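# Wind a cable once around a held reel's hub

## Task

Using the reel already held in the left gripper, whose cable has one end anchored to it, wrap the cable one full turn around the reel's hub so that for almost the entire turn it lies within roughly one cable thickness of the hub. Declare completion only while the left gripper keeps the reel lifted high and still, with no support from anything except the grippers, and with the reel not dropping once the right arm is withdrawn. Apart from this required hold, nothing may count as achieved if it stays in place only because the robot is holding it at the end.

## Robot and tools

Robot: two arms, left_arm and right_arm, each with six revolute joints and a two-finger parallel gripper. The left arm starts holding the reel; the right arm is free to guide the cable around the hub.

Frames: every pose in a result uses one shared scene frame. Its origin sits on the table surface midway between the arms, +x reaches out over the table, +z is up, and left_arm lies on the +y side. The arm names are not image sides. Base roots: left_arm at (+0.028, +0.322, 0) m, quat_wxyz (+0.995, 0, 0, -0.102); right_arm at (+0.010, -0.272, 0) m, quat_wxyz (+0.997, 0, 0, +0.076). On each gripper the fingers point along its +z axis and close along its y axis; end_effector_position is the point between the pads, about 1 cm short of the tips. Reported hand positions drift from the truth, more when the arm is stretched.

Joint order (used in every row and every per-joint list): shoulder (joint2), wrist roll (joint6), wrist yaw (joint5), waist (joint1), wrist pitch (joint4), elbow (joint3). Follow only this order. Stated ranges in radians: waist -2.618 to 3.054, shoulder 0.000 to 3.142, elbow 0.000 to 3.142, wrist pitch -1.571 to 1.571, wrist yaw -1.571 to 1.571, wrist roll -2.094 to 2.094; true ends may differ by up to 0.036 rad.

A row is one flat list of 14 numbers, each in [-1, 1], always covering both arms: the left arm's six joint values in the order above plus its grip number, then the same seven for the right arm. Joint values are scaled offsets, not poses: 1.0 equals 1.202 rad for the waist, 1.258 for the shoulder, 1.238 for the elbow, 2.073 for wrist pitch, and 2.022 for wrist yaw and wrist roll. The grip number is absolute: +1 fully open, -1 closed.

execute_actions(actions): a list of up to 15 actions; each action is a table of up to 15 rows, one row per 1/30 s step; a short table repeats its final row to fill 15 steps (0.5 s). Joint offsets in every row are measured from the arm's angles when that action began, not from the previous row; for a call's first action, from the latest reported angles. If an action would push a joint more than 0.036 rad beyond its range, it is refused for both arms; a malformed action, or a first action failing that check, rejects the whole call. An empty list just returns the current state and images. A joint driven to its real end reports "joint sent to its limit"; no such line does not prove more room.

move(target, speed, blocking): target is one 14-number row; its offsets are taken from the Joint positions in the most recent result that printed them. All joints travel proportionally so they finish together, over 0.5 to 10 s; the gripper path is usually curved. speed is the peak rate in rad/s of whichever joint travels farthest, 0.01 to 2, default 0.5. Moves do not avoid obstacles or the other arm. blocking=false returns after 0.5 s while motion continues; then use wait(0) or stop before sending anything else. The extra "move:" line reports the ending (done, off_target, moving, held, fault), limits=held or limits=none, and the joint of each arm farthest from target. After limits=held the arm may later jump quickly.

wait(seconds): 0 to 10 s, holding the last commands; returns early if a running move ends. stop(): brakes a running move; needs braking room; fingers keep moving. zoom_image(camera, region): enlarged crop [x0, y0, x1, y1] in pixels, at most 504x504, from cam_high, cam_low, cam_left_wrist or cam_right_wrist (all 504x504). read_manual(section): licence text only. finished_scene(scene): ends scene 1 or 2 irrevocably and reports success.

Results: a state line per arm with end_effector_position (m) and end_effector_quat_wxyz; Joint positions (rad, then gripper opening in metres, 0.093 open to 0.000 closed), Joint velocities, Joint targets, joint torques, and, after actions, step readings where HELD marks steps an arm was held back. "joint command not followed" means the clearance check altered some joint targets. grip_measured uses the grip scale: pads meet near -0.94, each mm of object width adds about 0.0208, with a fixed per-gripper error up to 0.02. To keep holding, keep sending the same closing grip number; lower numbers squeeze harder, up to about 50-62 N per pad.

Motion limits: each step a joint target may lead its measured angle by at most 0.202 (waist), 0.258 (shoulder), 0.238 (elbow), 0.573 (wrist pitch), 0.522 (wrist yaw, roll) rad, and targets are scaled back if the gripper would jump over 70 mm. Friction can leave a joint about 0.031 rad short, and smaller commands may not move it; finish unfinished motion with a new command.

Avoid: letting the reel or anything else leave the table or fall, collisions or hard pressing between the arms, fast impacts and hard pushes, and long heavy holds that heat motors (MOTOR HOT from 75 °C, stops at 90 °C and 100 °C). Loose objects may occasionally be nudged. Finish with the left gripper holding the reel high and still, right arm clear, before calling finished_scene.

Each tool is called after "Call:" in YAML: its name, and indented under it one key for each argument.

## Session

Call:
execute_actions:
  actions: []

Scene clock: 0.00 s.
left_arm: end_effector_position=(+0.2137, +0.0439, +0.4024) grip_measured=-0.978 end_effector_quat_wxyz=(+0.468, +0.402, +0.746, -0.250) | right_arm: end_effector_position=(+0.2849, -0.1688, +0.5671) grip_measured=+1.000 end_effector_quat_wxyz=(+0.863, -0.092, +0.489, +0.081)
Joint names: [shoulder, wrist roll, wrist yaw, waist, wrist pitch, elbow]
Joint positions: left_arm=[ 1.165  0.005  0.002 -0.779 -0.863  1.574  0.   ] | right_arm=[ 0.934 -0.17   0.133  0.282  0.283  1.184  0.093]
Joint velocities: left_arm=[ 0.002  0.051 -0.051 -0.007  0.022  0.007  0.   ] | right_arm=[-0.002  0.037 -0.051  0.002 -0.066  0.002  0.   ]
Joint torques (N m, as the arm reports them, + toward a larger angle): no reading
Joint targets: left_arm=[1.165 0.005 0.002 -0.779 -0.814 1.574] | right_arm=[0.934 -0.170 0.133 0.282 0.283 1.184]
camera_calibration (this result's frames):
cam_left_wrist: T_world_to_cam=[[-0.831205, -0.555807, -0.0132803, 0.207494], [-0.420322, 0.643865, -0.639349, 0.357909], [0.363905, -0.525848, -0.768802, 0.334064], [0, 0, 0, 1]] pos_world=[0.201339, 0.0605481, 0.488413]
cam_right_wrist: T_world_to_cam=[[0.217667, -0.972346, 0.0846383, -0.278163], [0.098754, -0.0643319, -0.99303, 0.565594], [0.971014, 0.224508, 0.0820201, -0.199181], [0, 0, 0, 1]] pos_world=[0.1981, -0.189367, 0.601532]

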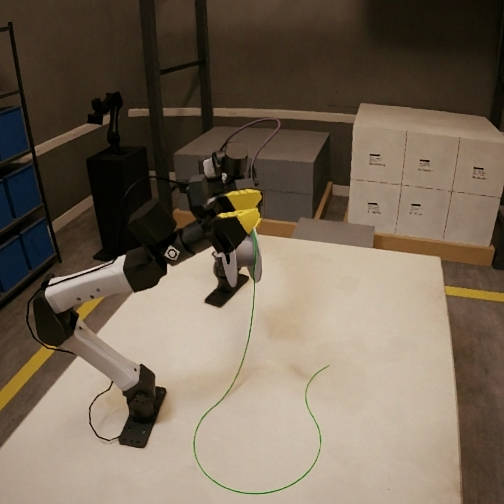

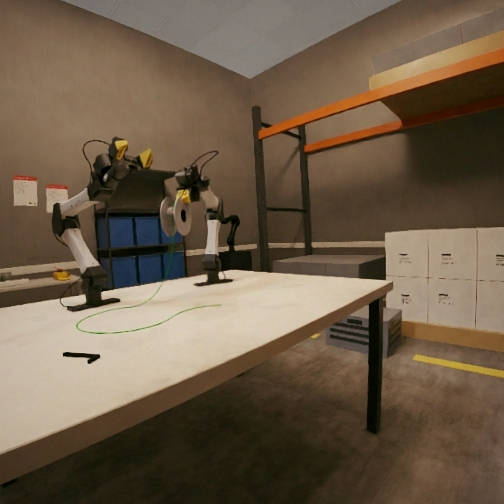

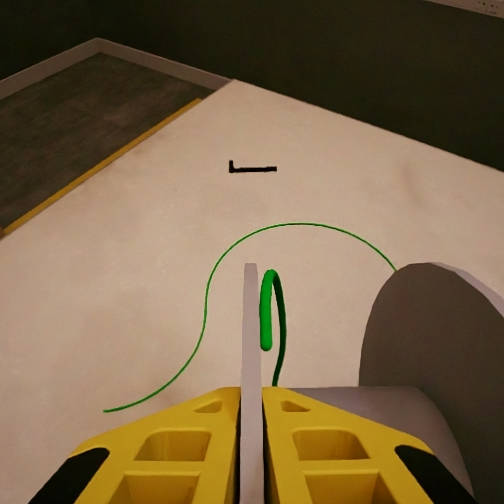

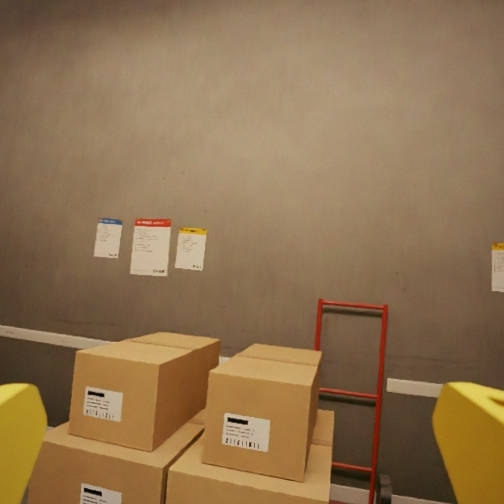

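Call:
zoom_image:
  camera: "cam_low"
  region: [120, 140, 260, 300]

Region (120, 140, 260, 300) of cam_low's 504x504 image, scaled by 3.150, with more detail than that image has; it fills the left 441 columns of this view, and the rest is white.

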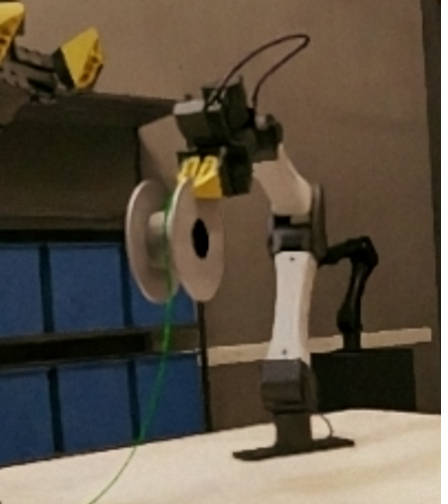

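Call:
move:
  target: [0.1,0.01,0.04,0.385,0.035,0.107,-1,0,0,0,-0.2,0,0,1]
  speed: 0.3

Scene clock: 21.50 s.
left_arm: end_effector_position=(+0.3394, +0.1270, +0.4013) grip_measured=-0.978 end_effector_quat_wxyz=(+0.494, +0.250, +0.817, -0.159) | right_arm: end_effector_position=(+0.3011, -0.2341, +0.5671) grip_measured=+1.000 end_effector_quat_wxyz=(+0.867, -0.035, +0.497, -0.018)
Joint names: [shoulder, wrist roll, wrist yaw, waist, wrist pitch, elbow]
Joint positions: left_arm=[ 1.289  0.022  0.069 -0.326 -0.857  1.666  0.   ] | right_arm=[ 0.934 -0.17   0.133  0.052  0.283  1.184  0.093]
Joint velocities: left_arm=[ 0.012 -0.037 -0.007  0.007 -0.066  0.002  0.   ] | right_arm=[-0.002  0.066  0.037  0.002 -0.081 -0.012  0.   ]
Joint torques (N m, as the arm reports them, + toward a larger angle): left_arm=[-4.    0.09  0.06  0.37  3.11  8.01] | right_arm=[-1.33  0.07 -0.02 -1.23  1.79  6.74]
Joint targets: left_arm=[1.290 0.025 0.083 -0.316 -0.790 1.707] | right_arm=[0.934 -0.170 0.133 0.042 0.283 1.184]
move: off_target (left_arm); limits=none; left_arm: farthest joint: the wrist pitch, 0.066 radians from its target (0.072 radians at the start); right_arm: farthest joint: the waist, 0.011 radians from its target (0.241 radians at the start)
camera_calibration (this result's frames):
cam_left_wrist: T_world_to_cam=[[-0.561085, -0.827755, 0.00226105, 0.294726], [-0.650556, 0.439281, -0.619523, 0.452704], [0.51182, -0.349076, -0.784975, 0.265017], [0, 0, 0, 1]] pos_world=[0.324234, 0.137608, 0.487826]
cam_right_wrist: T_world_to_cam=[[-0.00938772, -0.996368, 0.0846383, -0.282461], [0.0815171, -0.0851228, -0.99303, 0.560114], [0.996628, -0.00242282, 0.0820201, -0.261093], [0, 0, 0, 1]] pos_world=[0.211902, -0.234389, 0.601532]

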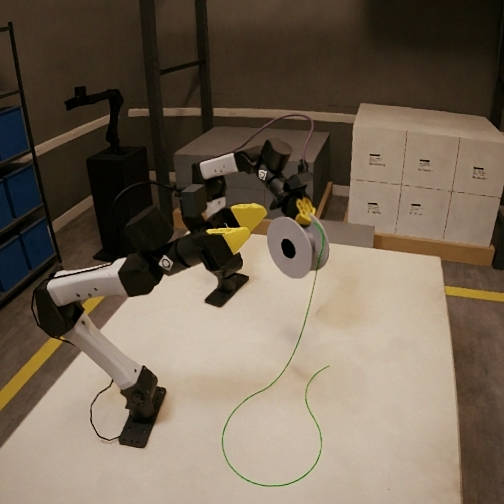

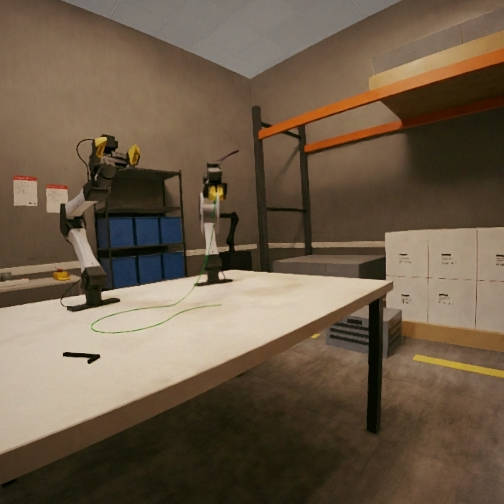

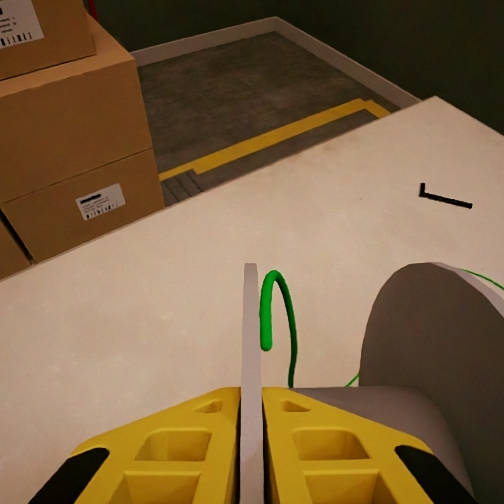

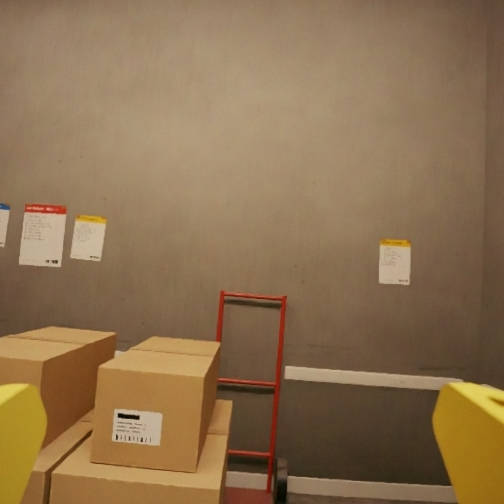

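Call:
zoom_image:
  camera: "cam_low"
  region: [140, 160, 280, 320]

Call:
zoom_image:
  camera: "cam_high"
  region: [210, 180, 390, 420]

Region (140, 160, 280, 320) of cam_low's 504x504 image, scaled by 3.150, with more detail than that image has; it fills the left 441 columns of this view, and the rest is white.

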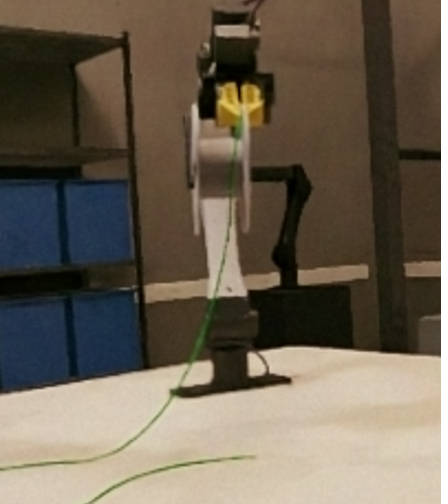

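Region (210, 180, 390, 420) of cam_high's 504x504 image, scaled by 2.100, with more detail than that image has; it fills the left 378 columns of this view, and the rest is white.

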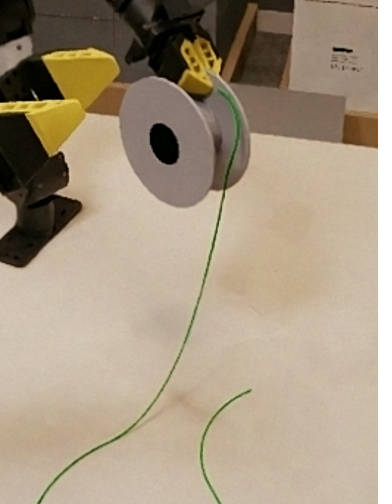

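Call:
move:
  target: [0,0,0,0,0.032,0.012,-1,0.295,0,-0.071,0.432,0.17,-0.717,0.6]
  speed: 0.6

Scene clock: 78.43 s.
left_arm: end_effector_position=(+0.3392, +0.1269, +0.4011) grip_measured=-0.978 end_effector_quat_wxyz=(+0.494, +0.250, +0.817, -0.159) | right_arm: end_effector_position=(+0.2828, -0.0355, +0.1140) grip_measured=+0.603 end_effector_quat_wxyz=(+0.553, -0.350, +0.740, +0.154)
Joint names: [shoulder, wrist roll, wrist yaw, waist, wrist pitch, elbow]
Joint positions: left_arm=[ 1.289  0.022  0.07  -0.326 -0.858  1.666  0.   ] | right_arm=[ 1.293 -0.17   0.002  0.562  0.638  0.308  0.074]
Joint velocities: left_arm=[ 0.002  0.022 -0.007  0.002 -0.051  0.002  0.   ] | right_arm=[-0.017  0.022  0.007 -0.012 -0.022 -0.012  0.   ]
Joint torques (N m, as the arm reports them, + toward a larger angle): left_arm=[-4.11  0.06 -0.09 -0.35  3.12  6.3 ] | right_arm=[-3.82  0.05 -0.16  0.89  2.26  5.43]
Joint targets: left_arm=[1.289 0.022 0.069 -0.326 -0.791 1.681] | right_arm=[1.304 -0.170 -0.010 0.572 0.636 0.296]
move: off_target (left_arm); limits=none; left_arm: farthest joint: the wrist pitch, 0.067 radians from its target (0.066 radians at the start); right_arm: farthest joint: the wrist yaw, 0.013 radians from its target (0.144 radians at the start)
camera_calibration (this result's frames):
cam_left_wrist: T_world_to_cam=[[-0.561642, -0.827376, 0.0026889, 0.294559], [-0.650981, 0.43989, -0.618644, 0.452168], [0.510668, -0.349207, -0.785667, 0.265591], [0, 0, 0, 1]] pos_world=[0.32416, 0.137553, 0.487605]
cam_right_wrist: T_world_to_cam=[[0.683182, -0.709361, 0.173403, -0.242159], [-0.432963, -0.584692, -0.68606, 0.221335], [0.588052, 0.393627, -0.706578, 0.0142365], [0, 0, 0, 1]] pos_world=[0.252897, -0.0479696, 0.2039]

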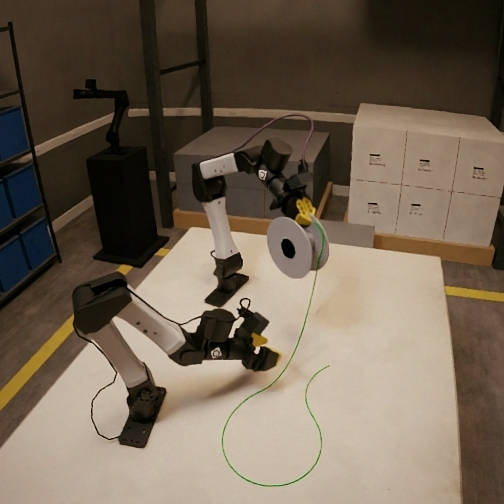

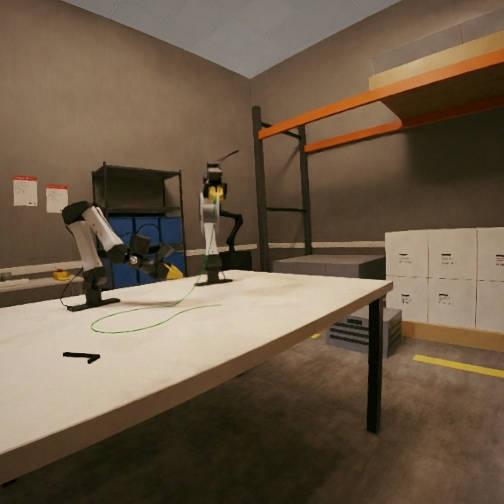

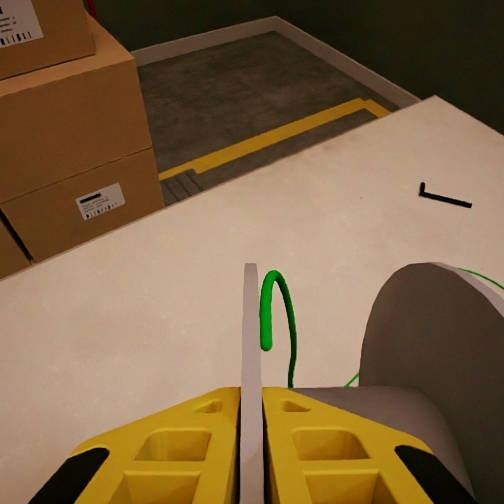

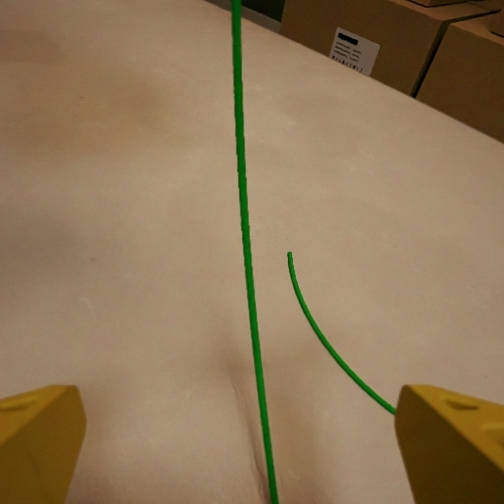

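Call:
move:
  target: [0,0,0,0,0.032,0.012,-1,0.419,0,0,0,0.139,0.192,0.0]
  speed: 0.45

Scene clock: 85.57 s.
left_arm: end_effector_position=(+0.3391, +0.1270, +0.4009) grip_measured=-0.978 end_effector_quat_wxyz=(+0.494, +0.250, +0.818, -0.159) | right_arm: end_effector_position=(+0.3417, +0.0156, +0.0725) grip_measured=+0.003 end_effector_quat_wxyz=(+0.555, -0.349, +0.739, +0.154)
Joint names: [shoulder, wrist roll, wrist yaw, waist, wrist pitch, elbow]
Joint positions: left_arm=[ 1.289  0.022  0.07  -0.326 -0.859  1.666  0.   ] | right_arm=[ 1.804 -0.17   0.002  0.562  0.927  0.533  0.045]
Joint velocities: left_arm=[-0.002  0.022  0.007  0.007  0.037 -0.012  0.   ] | right_arm=[-0.007 -0.022 -0.095 -0.017 -0.051 -0.002  0.   ]
Joint torques (N m, as the arm reports them, + toward a larger angle): left_arm=[-4.14  0.07 -0.07 -0.34  3.12  6.32] | right_arm=[-7.88  0.03  0.   -0.09  2.28  6.07]
Joint targets: left_arm=[1.289 0.022 0.070 -0.326 -0.792 1.681] | right_arm=[1.820 -0.170 0.002 0.562 0.926 0.546]
move: off_target (left_arm); limits=none; left_arm: farthest joint: the wrist pitch, 0.067 radians from its target (0.066 radians at the start); right_arm: farthest joint: the shoulder, 0.016 radians from its target (0.527 radians at the start)
camera_calibration (this result's frames):
cam_left_wrist: T_world_to_cam=[[-0.56164, -0.827377, 0.00273978, 0.294533], [-0.651388, 0.440129, -0.618046, 0.451868], [0.510151, -0.348904, -0.786137, 0.265841], [0, 0, 0, 1]] pos_world=[0.324143, 0.137562, 0.487455]
cam_right_wrist: T_world_to_cam=[[0.682682, -0.709795, 0.173599, -0.238815], [-0.430982, -0.582974, -0.688764, 0.247739], [0.590085, 0.395389, -0.703894, -0.0707354], [0, 0, 0, 1]] pos_world=[0.311546, 0.00288385, 0.162302]

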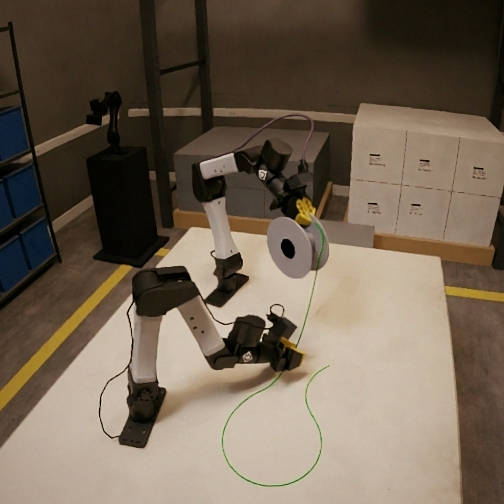

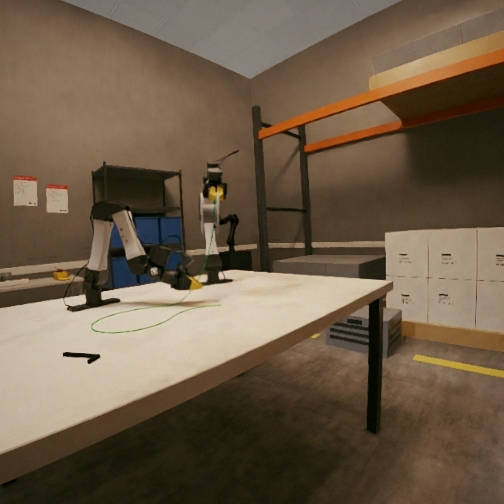

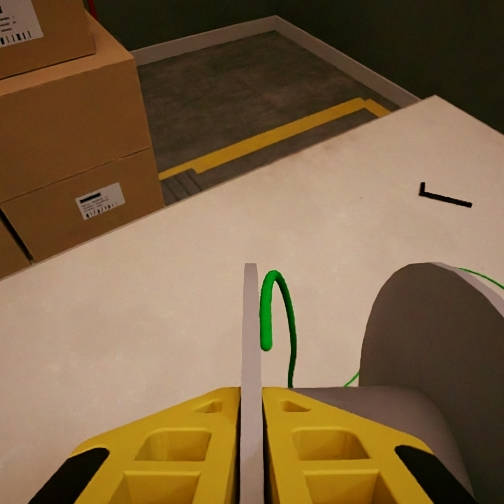

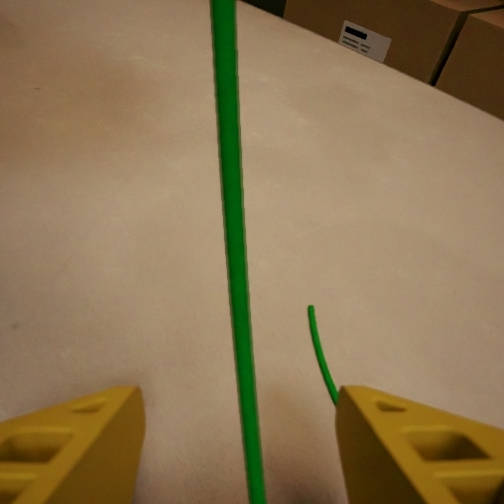

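Call:
zoom_image:
  camera: "cam_low"
  region: [150, 240, 240, 320]

Region (150, 240, 240, 320) of cam_low's 504x504 image, scaled by 5.600, with more detail than that image has.

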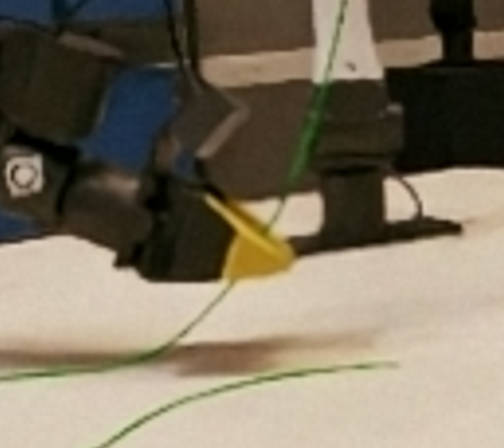

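Call:
execute_actions:
  actions:
    - [[0,0,0,0,0.032,0.012,-1,-0.006,0,0,0,0.002,-0.008,-0.1],[0,0,0,0,0.032,0.012,-1,-0.012,0,0,0,0.003,-0.017,-0.2],[0,0,0,0,0.032,0.012,-1,-0.018,0,0,0,0.005,-0.026,-0.3],[0,0,0,0,0.032,0.012,-1,-0.024,0,0,0,0.007,-0.035,-0.4],[0,0,0,0,0.032,0.012,-1,-0.03,0,0,0,0.008,-0.044,-0.5],[0,0,0,0,0.032,0.012,-1,-0.037,0,0,0,0.01,-0.052,-0.6]]
    - [[0,0,0,0,0.032,0.012,-1,0,0,0,0,0,0,-0.7],[0,0,0,0,0.032,0.012,-1,0,0,0,0,0,0,-0.75],[0,0,0,0,0.032,0.012,-1,0,0,0,0,0,0,-0.8],[0,0,0,0,0.032,0.012,-1,0,0,0,0,0,0,-0.85],[0,0,0,0,0.032,0.012,-1,0,0,0,0,0,0,-0.9],[0,0,0,0,0.032,0.012,-1,0,0,0,0,0,0,-0.95],[0,0,0,0,0.032,0.012,-1,0,0,0,0,0,0,-1]]

Call:
zoom_image:
  camera: "cam_low"
  region: [150, 240, 240, 320]

Scene clock: 99.27 s.
left_arm: end_effector_position=(+0.3391, +0.1270, +0.4009) grip_measured=-0.978 end_effector_quat_wxyz=(+0.494, +0.250, +0.818, -0.159) | right_arm: end_effector_position=(+0.3339, +0.0088, +0.0772) grip_measured=-0.980 end_effector_quat_wxyz=(+0.561, -0.347, +0.735, +0.156)
Joint names: [shoulder, wrist roll, wrist yaw, waist, wrist pitch, elbow]
Joint positions: left_arm=[ 1.289  0.022  0.07  -0.326 -0.859  1.666  0.   ] | right_arm=[ 1.765 -0.17   0.002  0.562  0.95   0.487  0.   ]
Joint velocities: left_arm=[-0.002 -0.007 -0.037  0.012  0.022 -0.012  0.   ] | right_arm=[-0.012 -0.051 -0.037  0.012 -0.037 -0.012  0.   ]
Joint torques (N m, as the arm reports them, + toward a larger angle): left_arm=[-4.09  0.07 -0.08 -0.37  3.1   6.31] | right_arm=[-8.83  0.07  0.04 -0.24  2.26  5.18]
Joint targets: left_arm=[1.289 0.022 0.070 -0.326 -0.792 1.681] | right_arm=[1.765 -0.170 0.002 0.562 0.949 0.487]
Step readings (joint positions; steps 1 to 15: 1st action; 16 to 30: 2nd action):
0: left_arm=[1.289 0.022 0.070 -0.326 -0.859 1.666] | right_arm=[1.804 -0.170 0.002 0.562 0.928 0.533]
1: left_arm=[1.289 0.022 0.070 -0.326 -0.859 1.666] | right_arm=[1.804 -0.170 0.002 0.562 0.928 0.533]
2: left_arm=[1.289 0.022 0.070 -0.326 -0.859 1.666] | right_arm=[1.804 -0.170 0.002 0.562 0.929 0.533]
4: left_arm=[1.289 0.022 0.070 -0.326 -0.859 1.666] | right_arm=[1.796 -0.170 0.002 0.562 0.934 0.525]
8: left_arm=[1.289 0.022 0.070 -0.326 -0.859 1.666] | right_arm=[1.767 -0.170 0.002 0.562 0.944 0.490]
15: left_arm=[1.289 0.022 0.070 -0.326 -0.859 1.666] | right_arm=[1.765 -0.170 0.002 0.562 0.949 0.487]
16: left_arm=[1.289 0.022 0.070 -0.326 -0.859 1.666] | right_arm=[1.765 -0.170 0.002 0.562 0.949 0.487]
17: left_arm=[1.289 0.022 0.070 -0.326 -0.859 1.666] | right_arm=[1.765 -0.170 0.002 0.562 0.949 0.487]
19: left_arm=[1.289 0.022 0.070 -0.326 -0.859 1.666] | right_arm=[1.765 -0.170 0.002 0.562 0.950 0.487]
23: left_arm=[1.289 0.022 0.070 -0.326 -0.859 1.666] | right_arm=[1.765 -0.170 0.002 0.562 0.950 0.487]
30: Joint positions above
camera_calibration (this result's frames):
cam_left_wrist: T_world_to_cam=[[-0.56164, -0.827377, 0.00273978, 0.294533], [-0.651388, 0.440129, -0.618046, 0.451868], [0.510151, -0.348904, -0.786137, 0.265841], [0, 0, 0, 1]] pos_world=[0.324143, 0.137562, 0.487455]
cam_right_wrist: T_world_to_cam=[[0.680626, -0.711578, 0.174372, -0.238472], [-0.422778, -0.57586, -0.699746, 0.241739], [0.598337, 0.402545, -0.692784, -0.0637748], [0, 0, 0, 1]] pos_world=[0.302671, -0.00481129, 0.166557]

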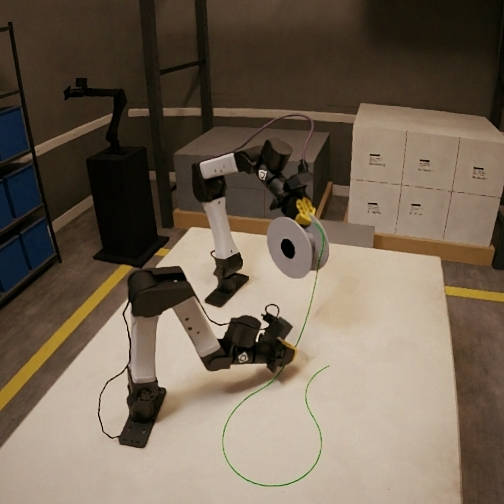

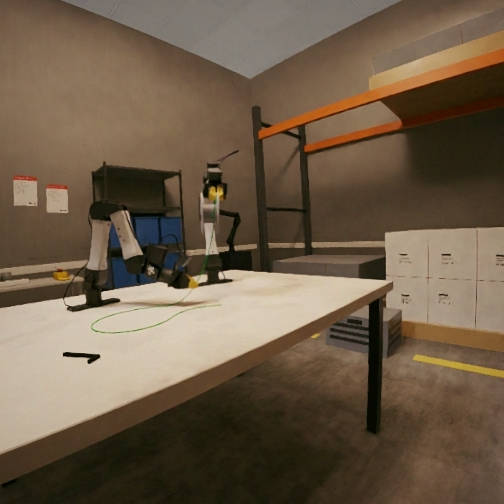

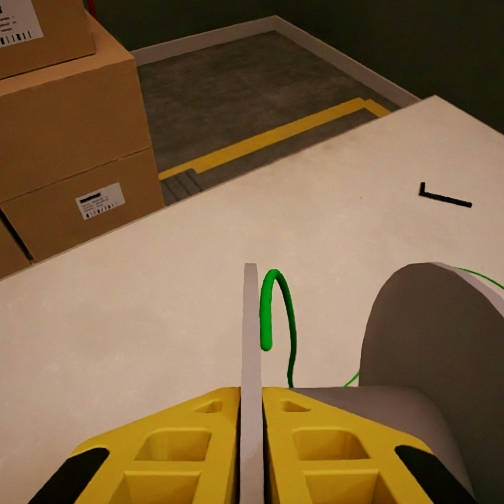

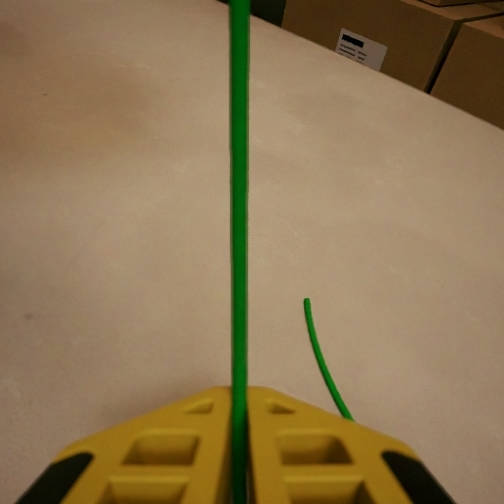

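Region (150, 240, 240, 320) of cam_low's 504x504 image, scaled by 5.600, with more detail than that image has.

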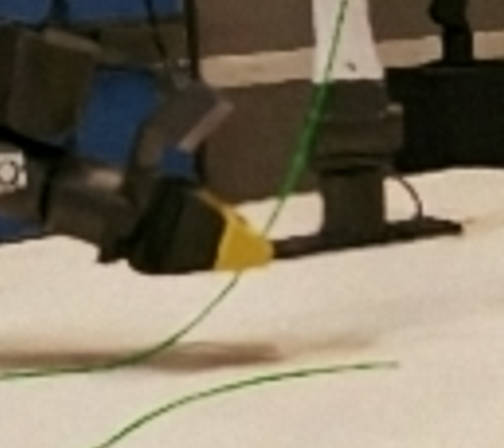

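Call:
move:
  target: [0,0,0,0,0.032,0.012,-1,-0.059,0.331,0,0.433,-0.066,0.24,-1]
  speed: 0.45

Scene clock: 129.17 s.
left_arm: end_effector_position=(+0.3372, +0.1281, +0.3967) grip_measured=-0.978 end_effector_quat_wxyz=(+0.485, +0.251, +0.823, -0.157) | right_arm: end_effector_position=(+0.1800, +0.1891, +0.2021) grip_measured=-0.980 end_effector_quat_wxyz=(+0.451, -0.257, +0.683, +0.514)
Joint names: [shoulder, wrist roll, wrist yaw, waist, wrist pitch, elbow]
Joint positions: left_arm=[ 1.289  0.022  0.07  -0.326 -0.879  1.666  0.   ] | right_arm=[1.693 0.491 0.009 1.068 0.847 0.779 0.   ]
Joint velocities: left_arm=[-0.002 -0.022  0.037 -0.017 -0.081  0.007  0.   ] | right_arm=[-0.002 -0.037 -0.007  0.002  0.037 -0.012  0.   ]
Joint torques (N m, as the arm reports them, + toward a larger angle): left_arm=[-4.18  0.07 -0.07 -0.36  3.32  6.29] | right_arm=[-10.34   0.1   -0.07   1.13   1.97   7.11]
Joint targets: left_arm=[1.289 0.022 0.070 -0.326 -0.792 1.681] | right_arm=[1.691 0.499 0.002 1.082 0.814 0.784]
move: off_target (left_arm, right_arm); limits=none; left_arm: farthest joint: the wrist pitch, 0.086 radians from its target (0.066 radians at the start); right_arm: farthest joint: the wrist pitch, 0.034 radians from its target (0.138 radians at the start)
camera_calibration (this result's frames):
cam_left_wrist: T_world_to_cam=[[-0.561582, -0.827411, 0.00406208, 0.293853], [-0.661834, 0.446244, -0.602363, 0.443992], [0.496589, -0.340965, -0.798212, 0.272258], [0, 0, 0, 1]] pos_world=[0.323671, 0.137839, 0.48357]
cam_right_wrist: T_world_to_cam=[[0.816986, -0.34924, -0.458874, 0.00767122], [-0.562527, -0.307586, -0.767433, 0.35596], [0.126875, 0.885111, -0.44775, -0.0136455], [0, 0, 0, 1]] pos_world=[0.195701, 0.124245, 0.270586]

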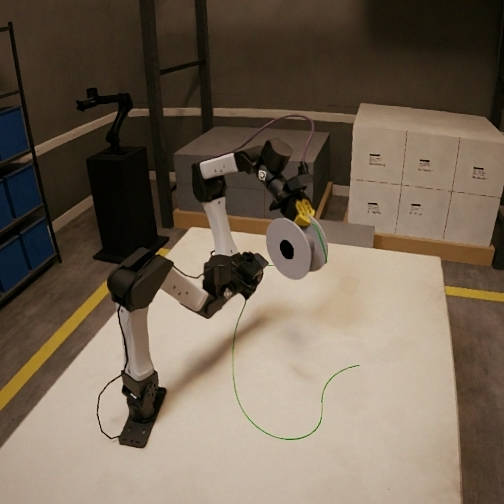

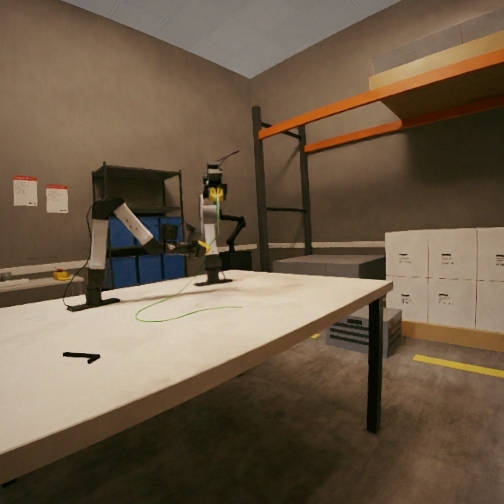

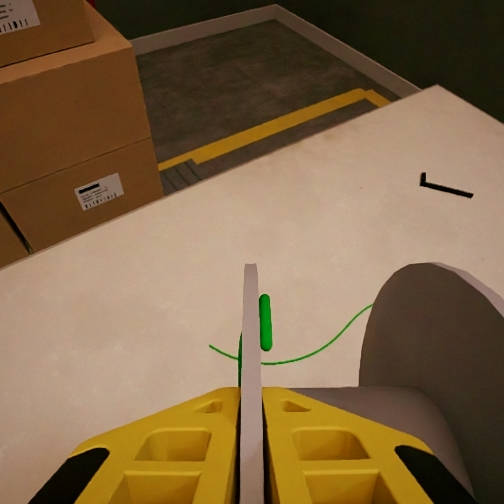

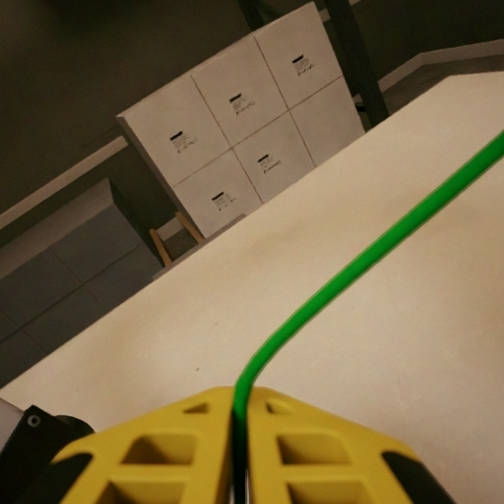

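Call:
zoom_image:
  camera: "cam_high"
  region: [220, 180, 350, 310]

Call:
zoom_image:
  camera: "cam_low"
  region: [160, 170, 260, 280]

Region (220, 180, 350, 310) of cam_high's 504x504 image, scaled by 3.877, with more detail than that image has.

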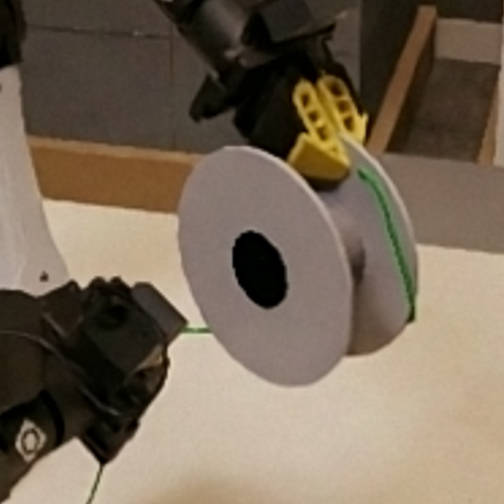

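Region (160, 170, 260, 280) of cam_low's 504x504 image, scaled by 4.582, with more detail than that image has; it fills the left 458 columns of this view, and the rest is white.

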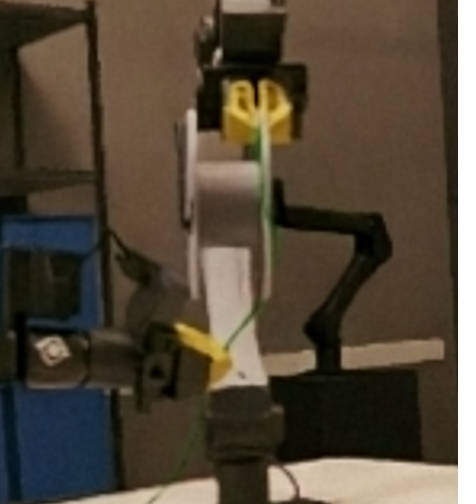

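Call:
move:
  target: [0,0,0,0,0.05,0.012,-1,0.067,-0.243,0,-0.5,0.04,-0.207,-1]
  speed: 0.45

Call:
zoom_image:
  camera: "cam_low"
  region: [150, 170, 270, 310]

Scene clock: 149.70 s.
left_arm: end_effector_position=(+0.3411, +0.1268, +0.4040) grip_measured=-0.978 end_effector_quat_wxyz=(+0.500, +0.248, +0.814, -0.158) | right_arm: end_effector_position=(+0.3695, -0.0135, +0.0949) grip_measured=-0.980 end_effector_quat_wxyz=(+0.570, -0.242, +0.764, +0.184)
Joint names: [shoulder, wrist roll, wrist yaw, waist, wrist pitch, elbow]
Joint positions: left_arm=[ 1.29   0.022  0.065 -0.326 -0.844  1.666  0.   ] | right_arm=[1.76  0.008 0.006 0.473 0.933 0.54  0.   ]
Joint velocities: left_arm=[ 0.012 -0.022  0.022 -0.007 -0.022 -0.007  0.   ] | right_arm=[-0.007 -0.022 -0.051  0.007 -0.007  0.007  0.   ]
Joint torques (N m, as the arm reports them, + toward a larger angle): left_arm=[-4.14  0.07 -0.03 -0.35  3.14  6.32] | right_arm=[-7.54 -0.07  0.02 -0.6   2.22  4.21]
Joint targets: left_arm=[1.290 0.022 0.070 -0.326 -0.775 1.681] | right_arm=[1.777 -0.001 0.009 0.467 0.930 0.523]
move: off_target (left_arm); limits=none; left_arm: farthest joint: the wrist pitch, 0.069 radians from its target (0.103 radians at the start); right_arm: farthest joint: the shoulder, 0.017 radians from its target (0.084 radians at the start)
camera_calibration (this result's frames):
cam_left_wrist: T_world_to_cam=[[-0.558143, -0.829744, -0.000797696, 0.296012], [-0.644604, 0.43421, -0.629244, 0.458083], [0.522458, -0.350694, -0.777207, 0.259578], [0, 0, 0, 1]] pos_world=[0.324881, 0.137743, 0.490229]
cam_right_wrist: T_world_to_cam=[[0.574413, -0.818528, 0.00783749, -0.228047], [-0.54584, -0.39015, -0.741513, 0.308185], [0.610007, 0.421656, -0.670893, -0.0699718], [0, 0, 0, 1]] pos_world=[0.341896, -0.03692, 0.183367]

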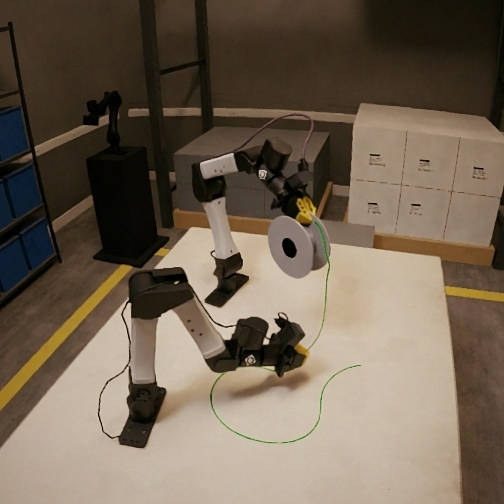

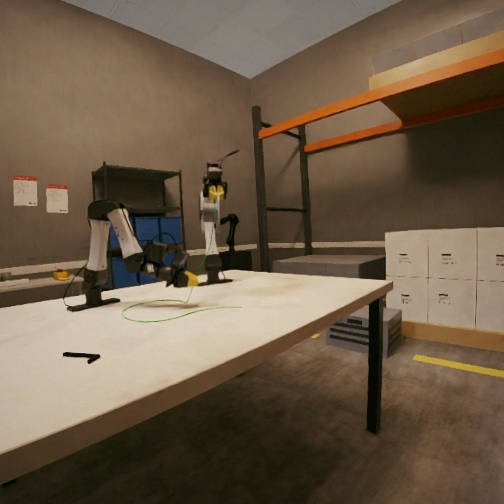

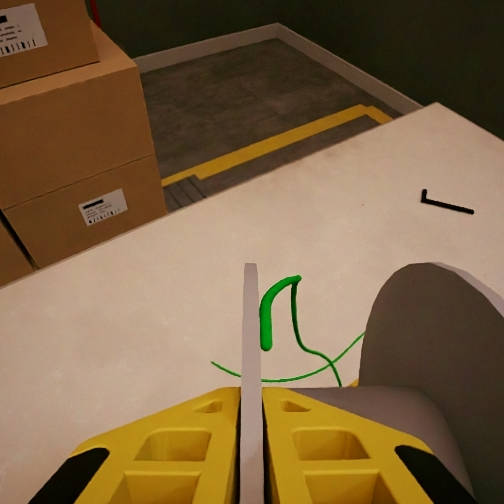

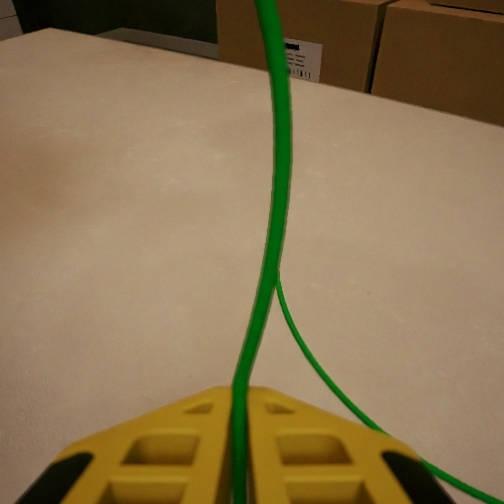

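Region (150, 170, 270, 310) of cam_low's 504x504 image, scaled by 3.600, with more detail than that image has; it fills the left 432 columns of this view, and the rest is white.

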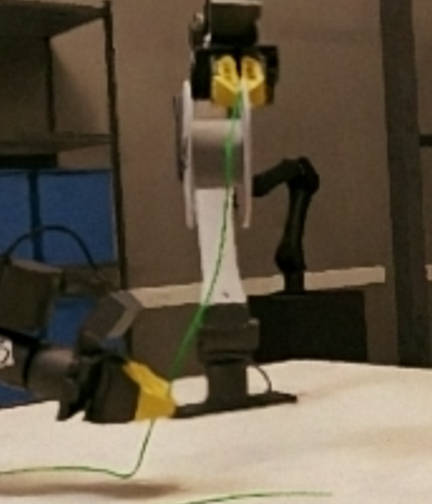

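Call:
move:
  target: [0,0,0,0,0.033,0.012,-1,0,0.15,0,0.39,0,0,-1]
  speed: 0.4

Call:
zoom_image:
  camera: "cam_low"
  region: [150, 170, 270, 310]

Scene clock: 166.67 s.
left_arm: end_effector_position=(+0.3409, +0.1269, +0.4036) grip_measured=-0.978 end_effector_quat_wxyz=(+0.499, +0.248, +0.815, -0.158) | right_arm: end_effector_position=(+0.2167, +0.1200, +0.0958) grip_measured=-0.980 end_effector_quat_wxyz=(+0.463, -0.304, +0.739, +0.382)
Joint names: [shoulder, wrist roll, wrist yaw, waist, wrist pitch, elbow]
Joint positions: left_arm=[ 1.29   0.022  0.065 -0.326 -0.846  1.666  0.   ] | right_arm=[1.76  0.301 0.007 0.935 0.937 0.54  0.   ]
Joint velocities: left_arm=[-0.002 -0.051  0.022 -0.017  0.007 -0.017  0.   ] | right_arm=[-0.012 -0.022  0.051  0.002 -0.007 -0.002  0.   ]
Joint torques (N m, as the arm reports them, + toward a larger angle): left_arm=[-4.14  0.07 -0.07 -0.37  3.16  6.32] | right_arm=[-9.17  0.09  0.02  0.53  2.27  5.41]
Joint targets: left_arm=[1.290 0.022 0.065 -0.326 -0.775 1.681] | right_arm=[1.760 0.311 0.006 0.942 0.933 0.540]
move: off_target (left_arm); limits=none; left_arm: farthest joint: the wrist pitch, 0.070 radians from its target (0.068 radians at the start); right_arm: farthest joint: the wrist roll, 0.010 radians from its target (0.304 radians at the start)
camera_calibration (this result's frames):
cam_left_wrist: T_world_to_cam=[[-0.558144, -0.829744, -0.000678529, 0.295951], [-0.645638, 0.434815, -0.627764, 0.457341], [0.521178, -0.349945, -0.778404, 0.260213], [0, 0, 0, 1]] pos_world=[0.324843, 0.137765, 0.489854]
cam_right_wrist: T_world_to_cam=[[0.804646, -0.528625, -0.27037, -0.0890676], [-0.538475, -0.457825, -0.707418, 0.280812], [0.250177, 0.714809, -0.653039, 0.00859953], [0, 0, 0, 1]] pos_world=[0.220727, 0.0753324, 0.180186]

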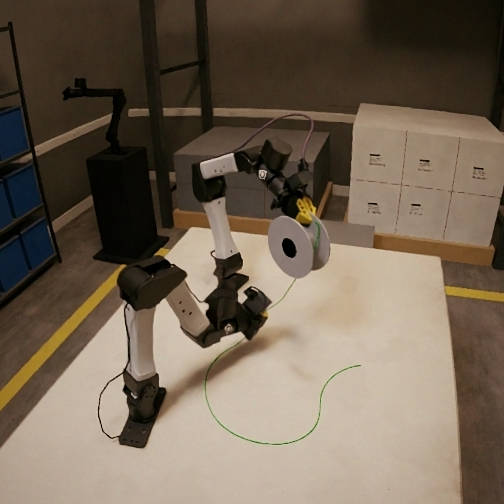

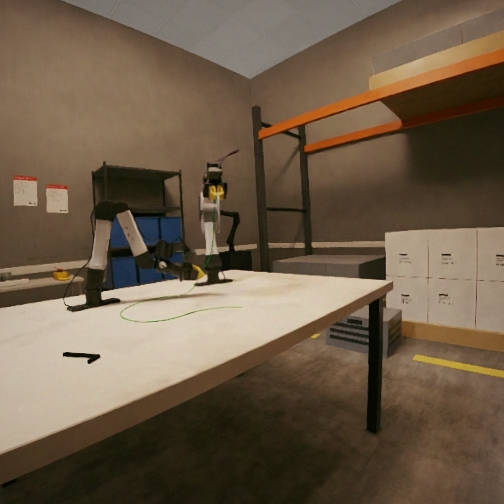

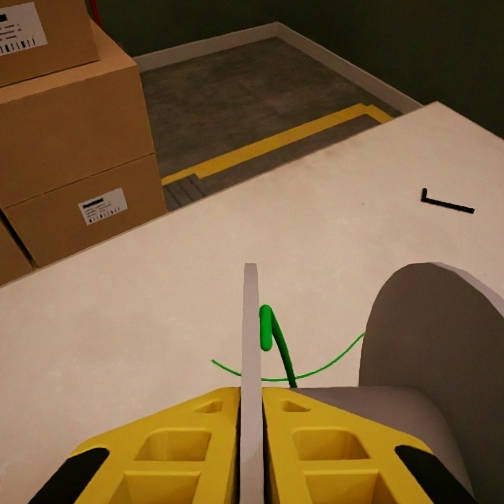

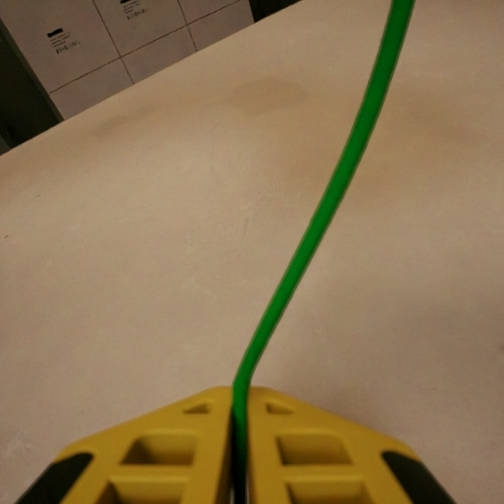

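Region (150, 170, 270, 310) of cam_low's 504x504 image, scaled by 3.600, with more detail than that image has; it fills the left 432 columns of this view, and the rest is white.

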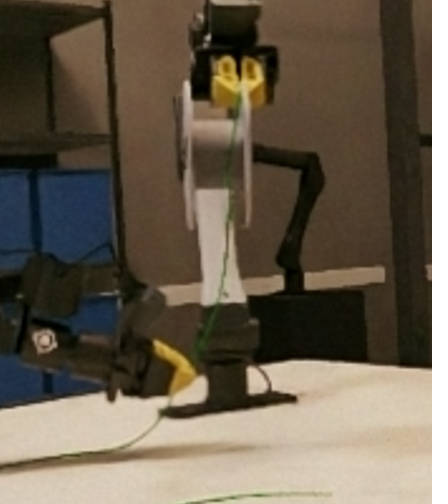

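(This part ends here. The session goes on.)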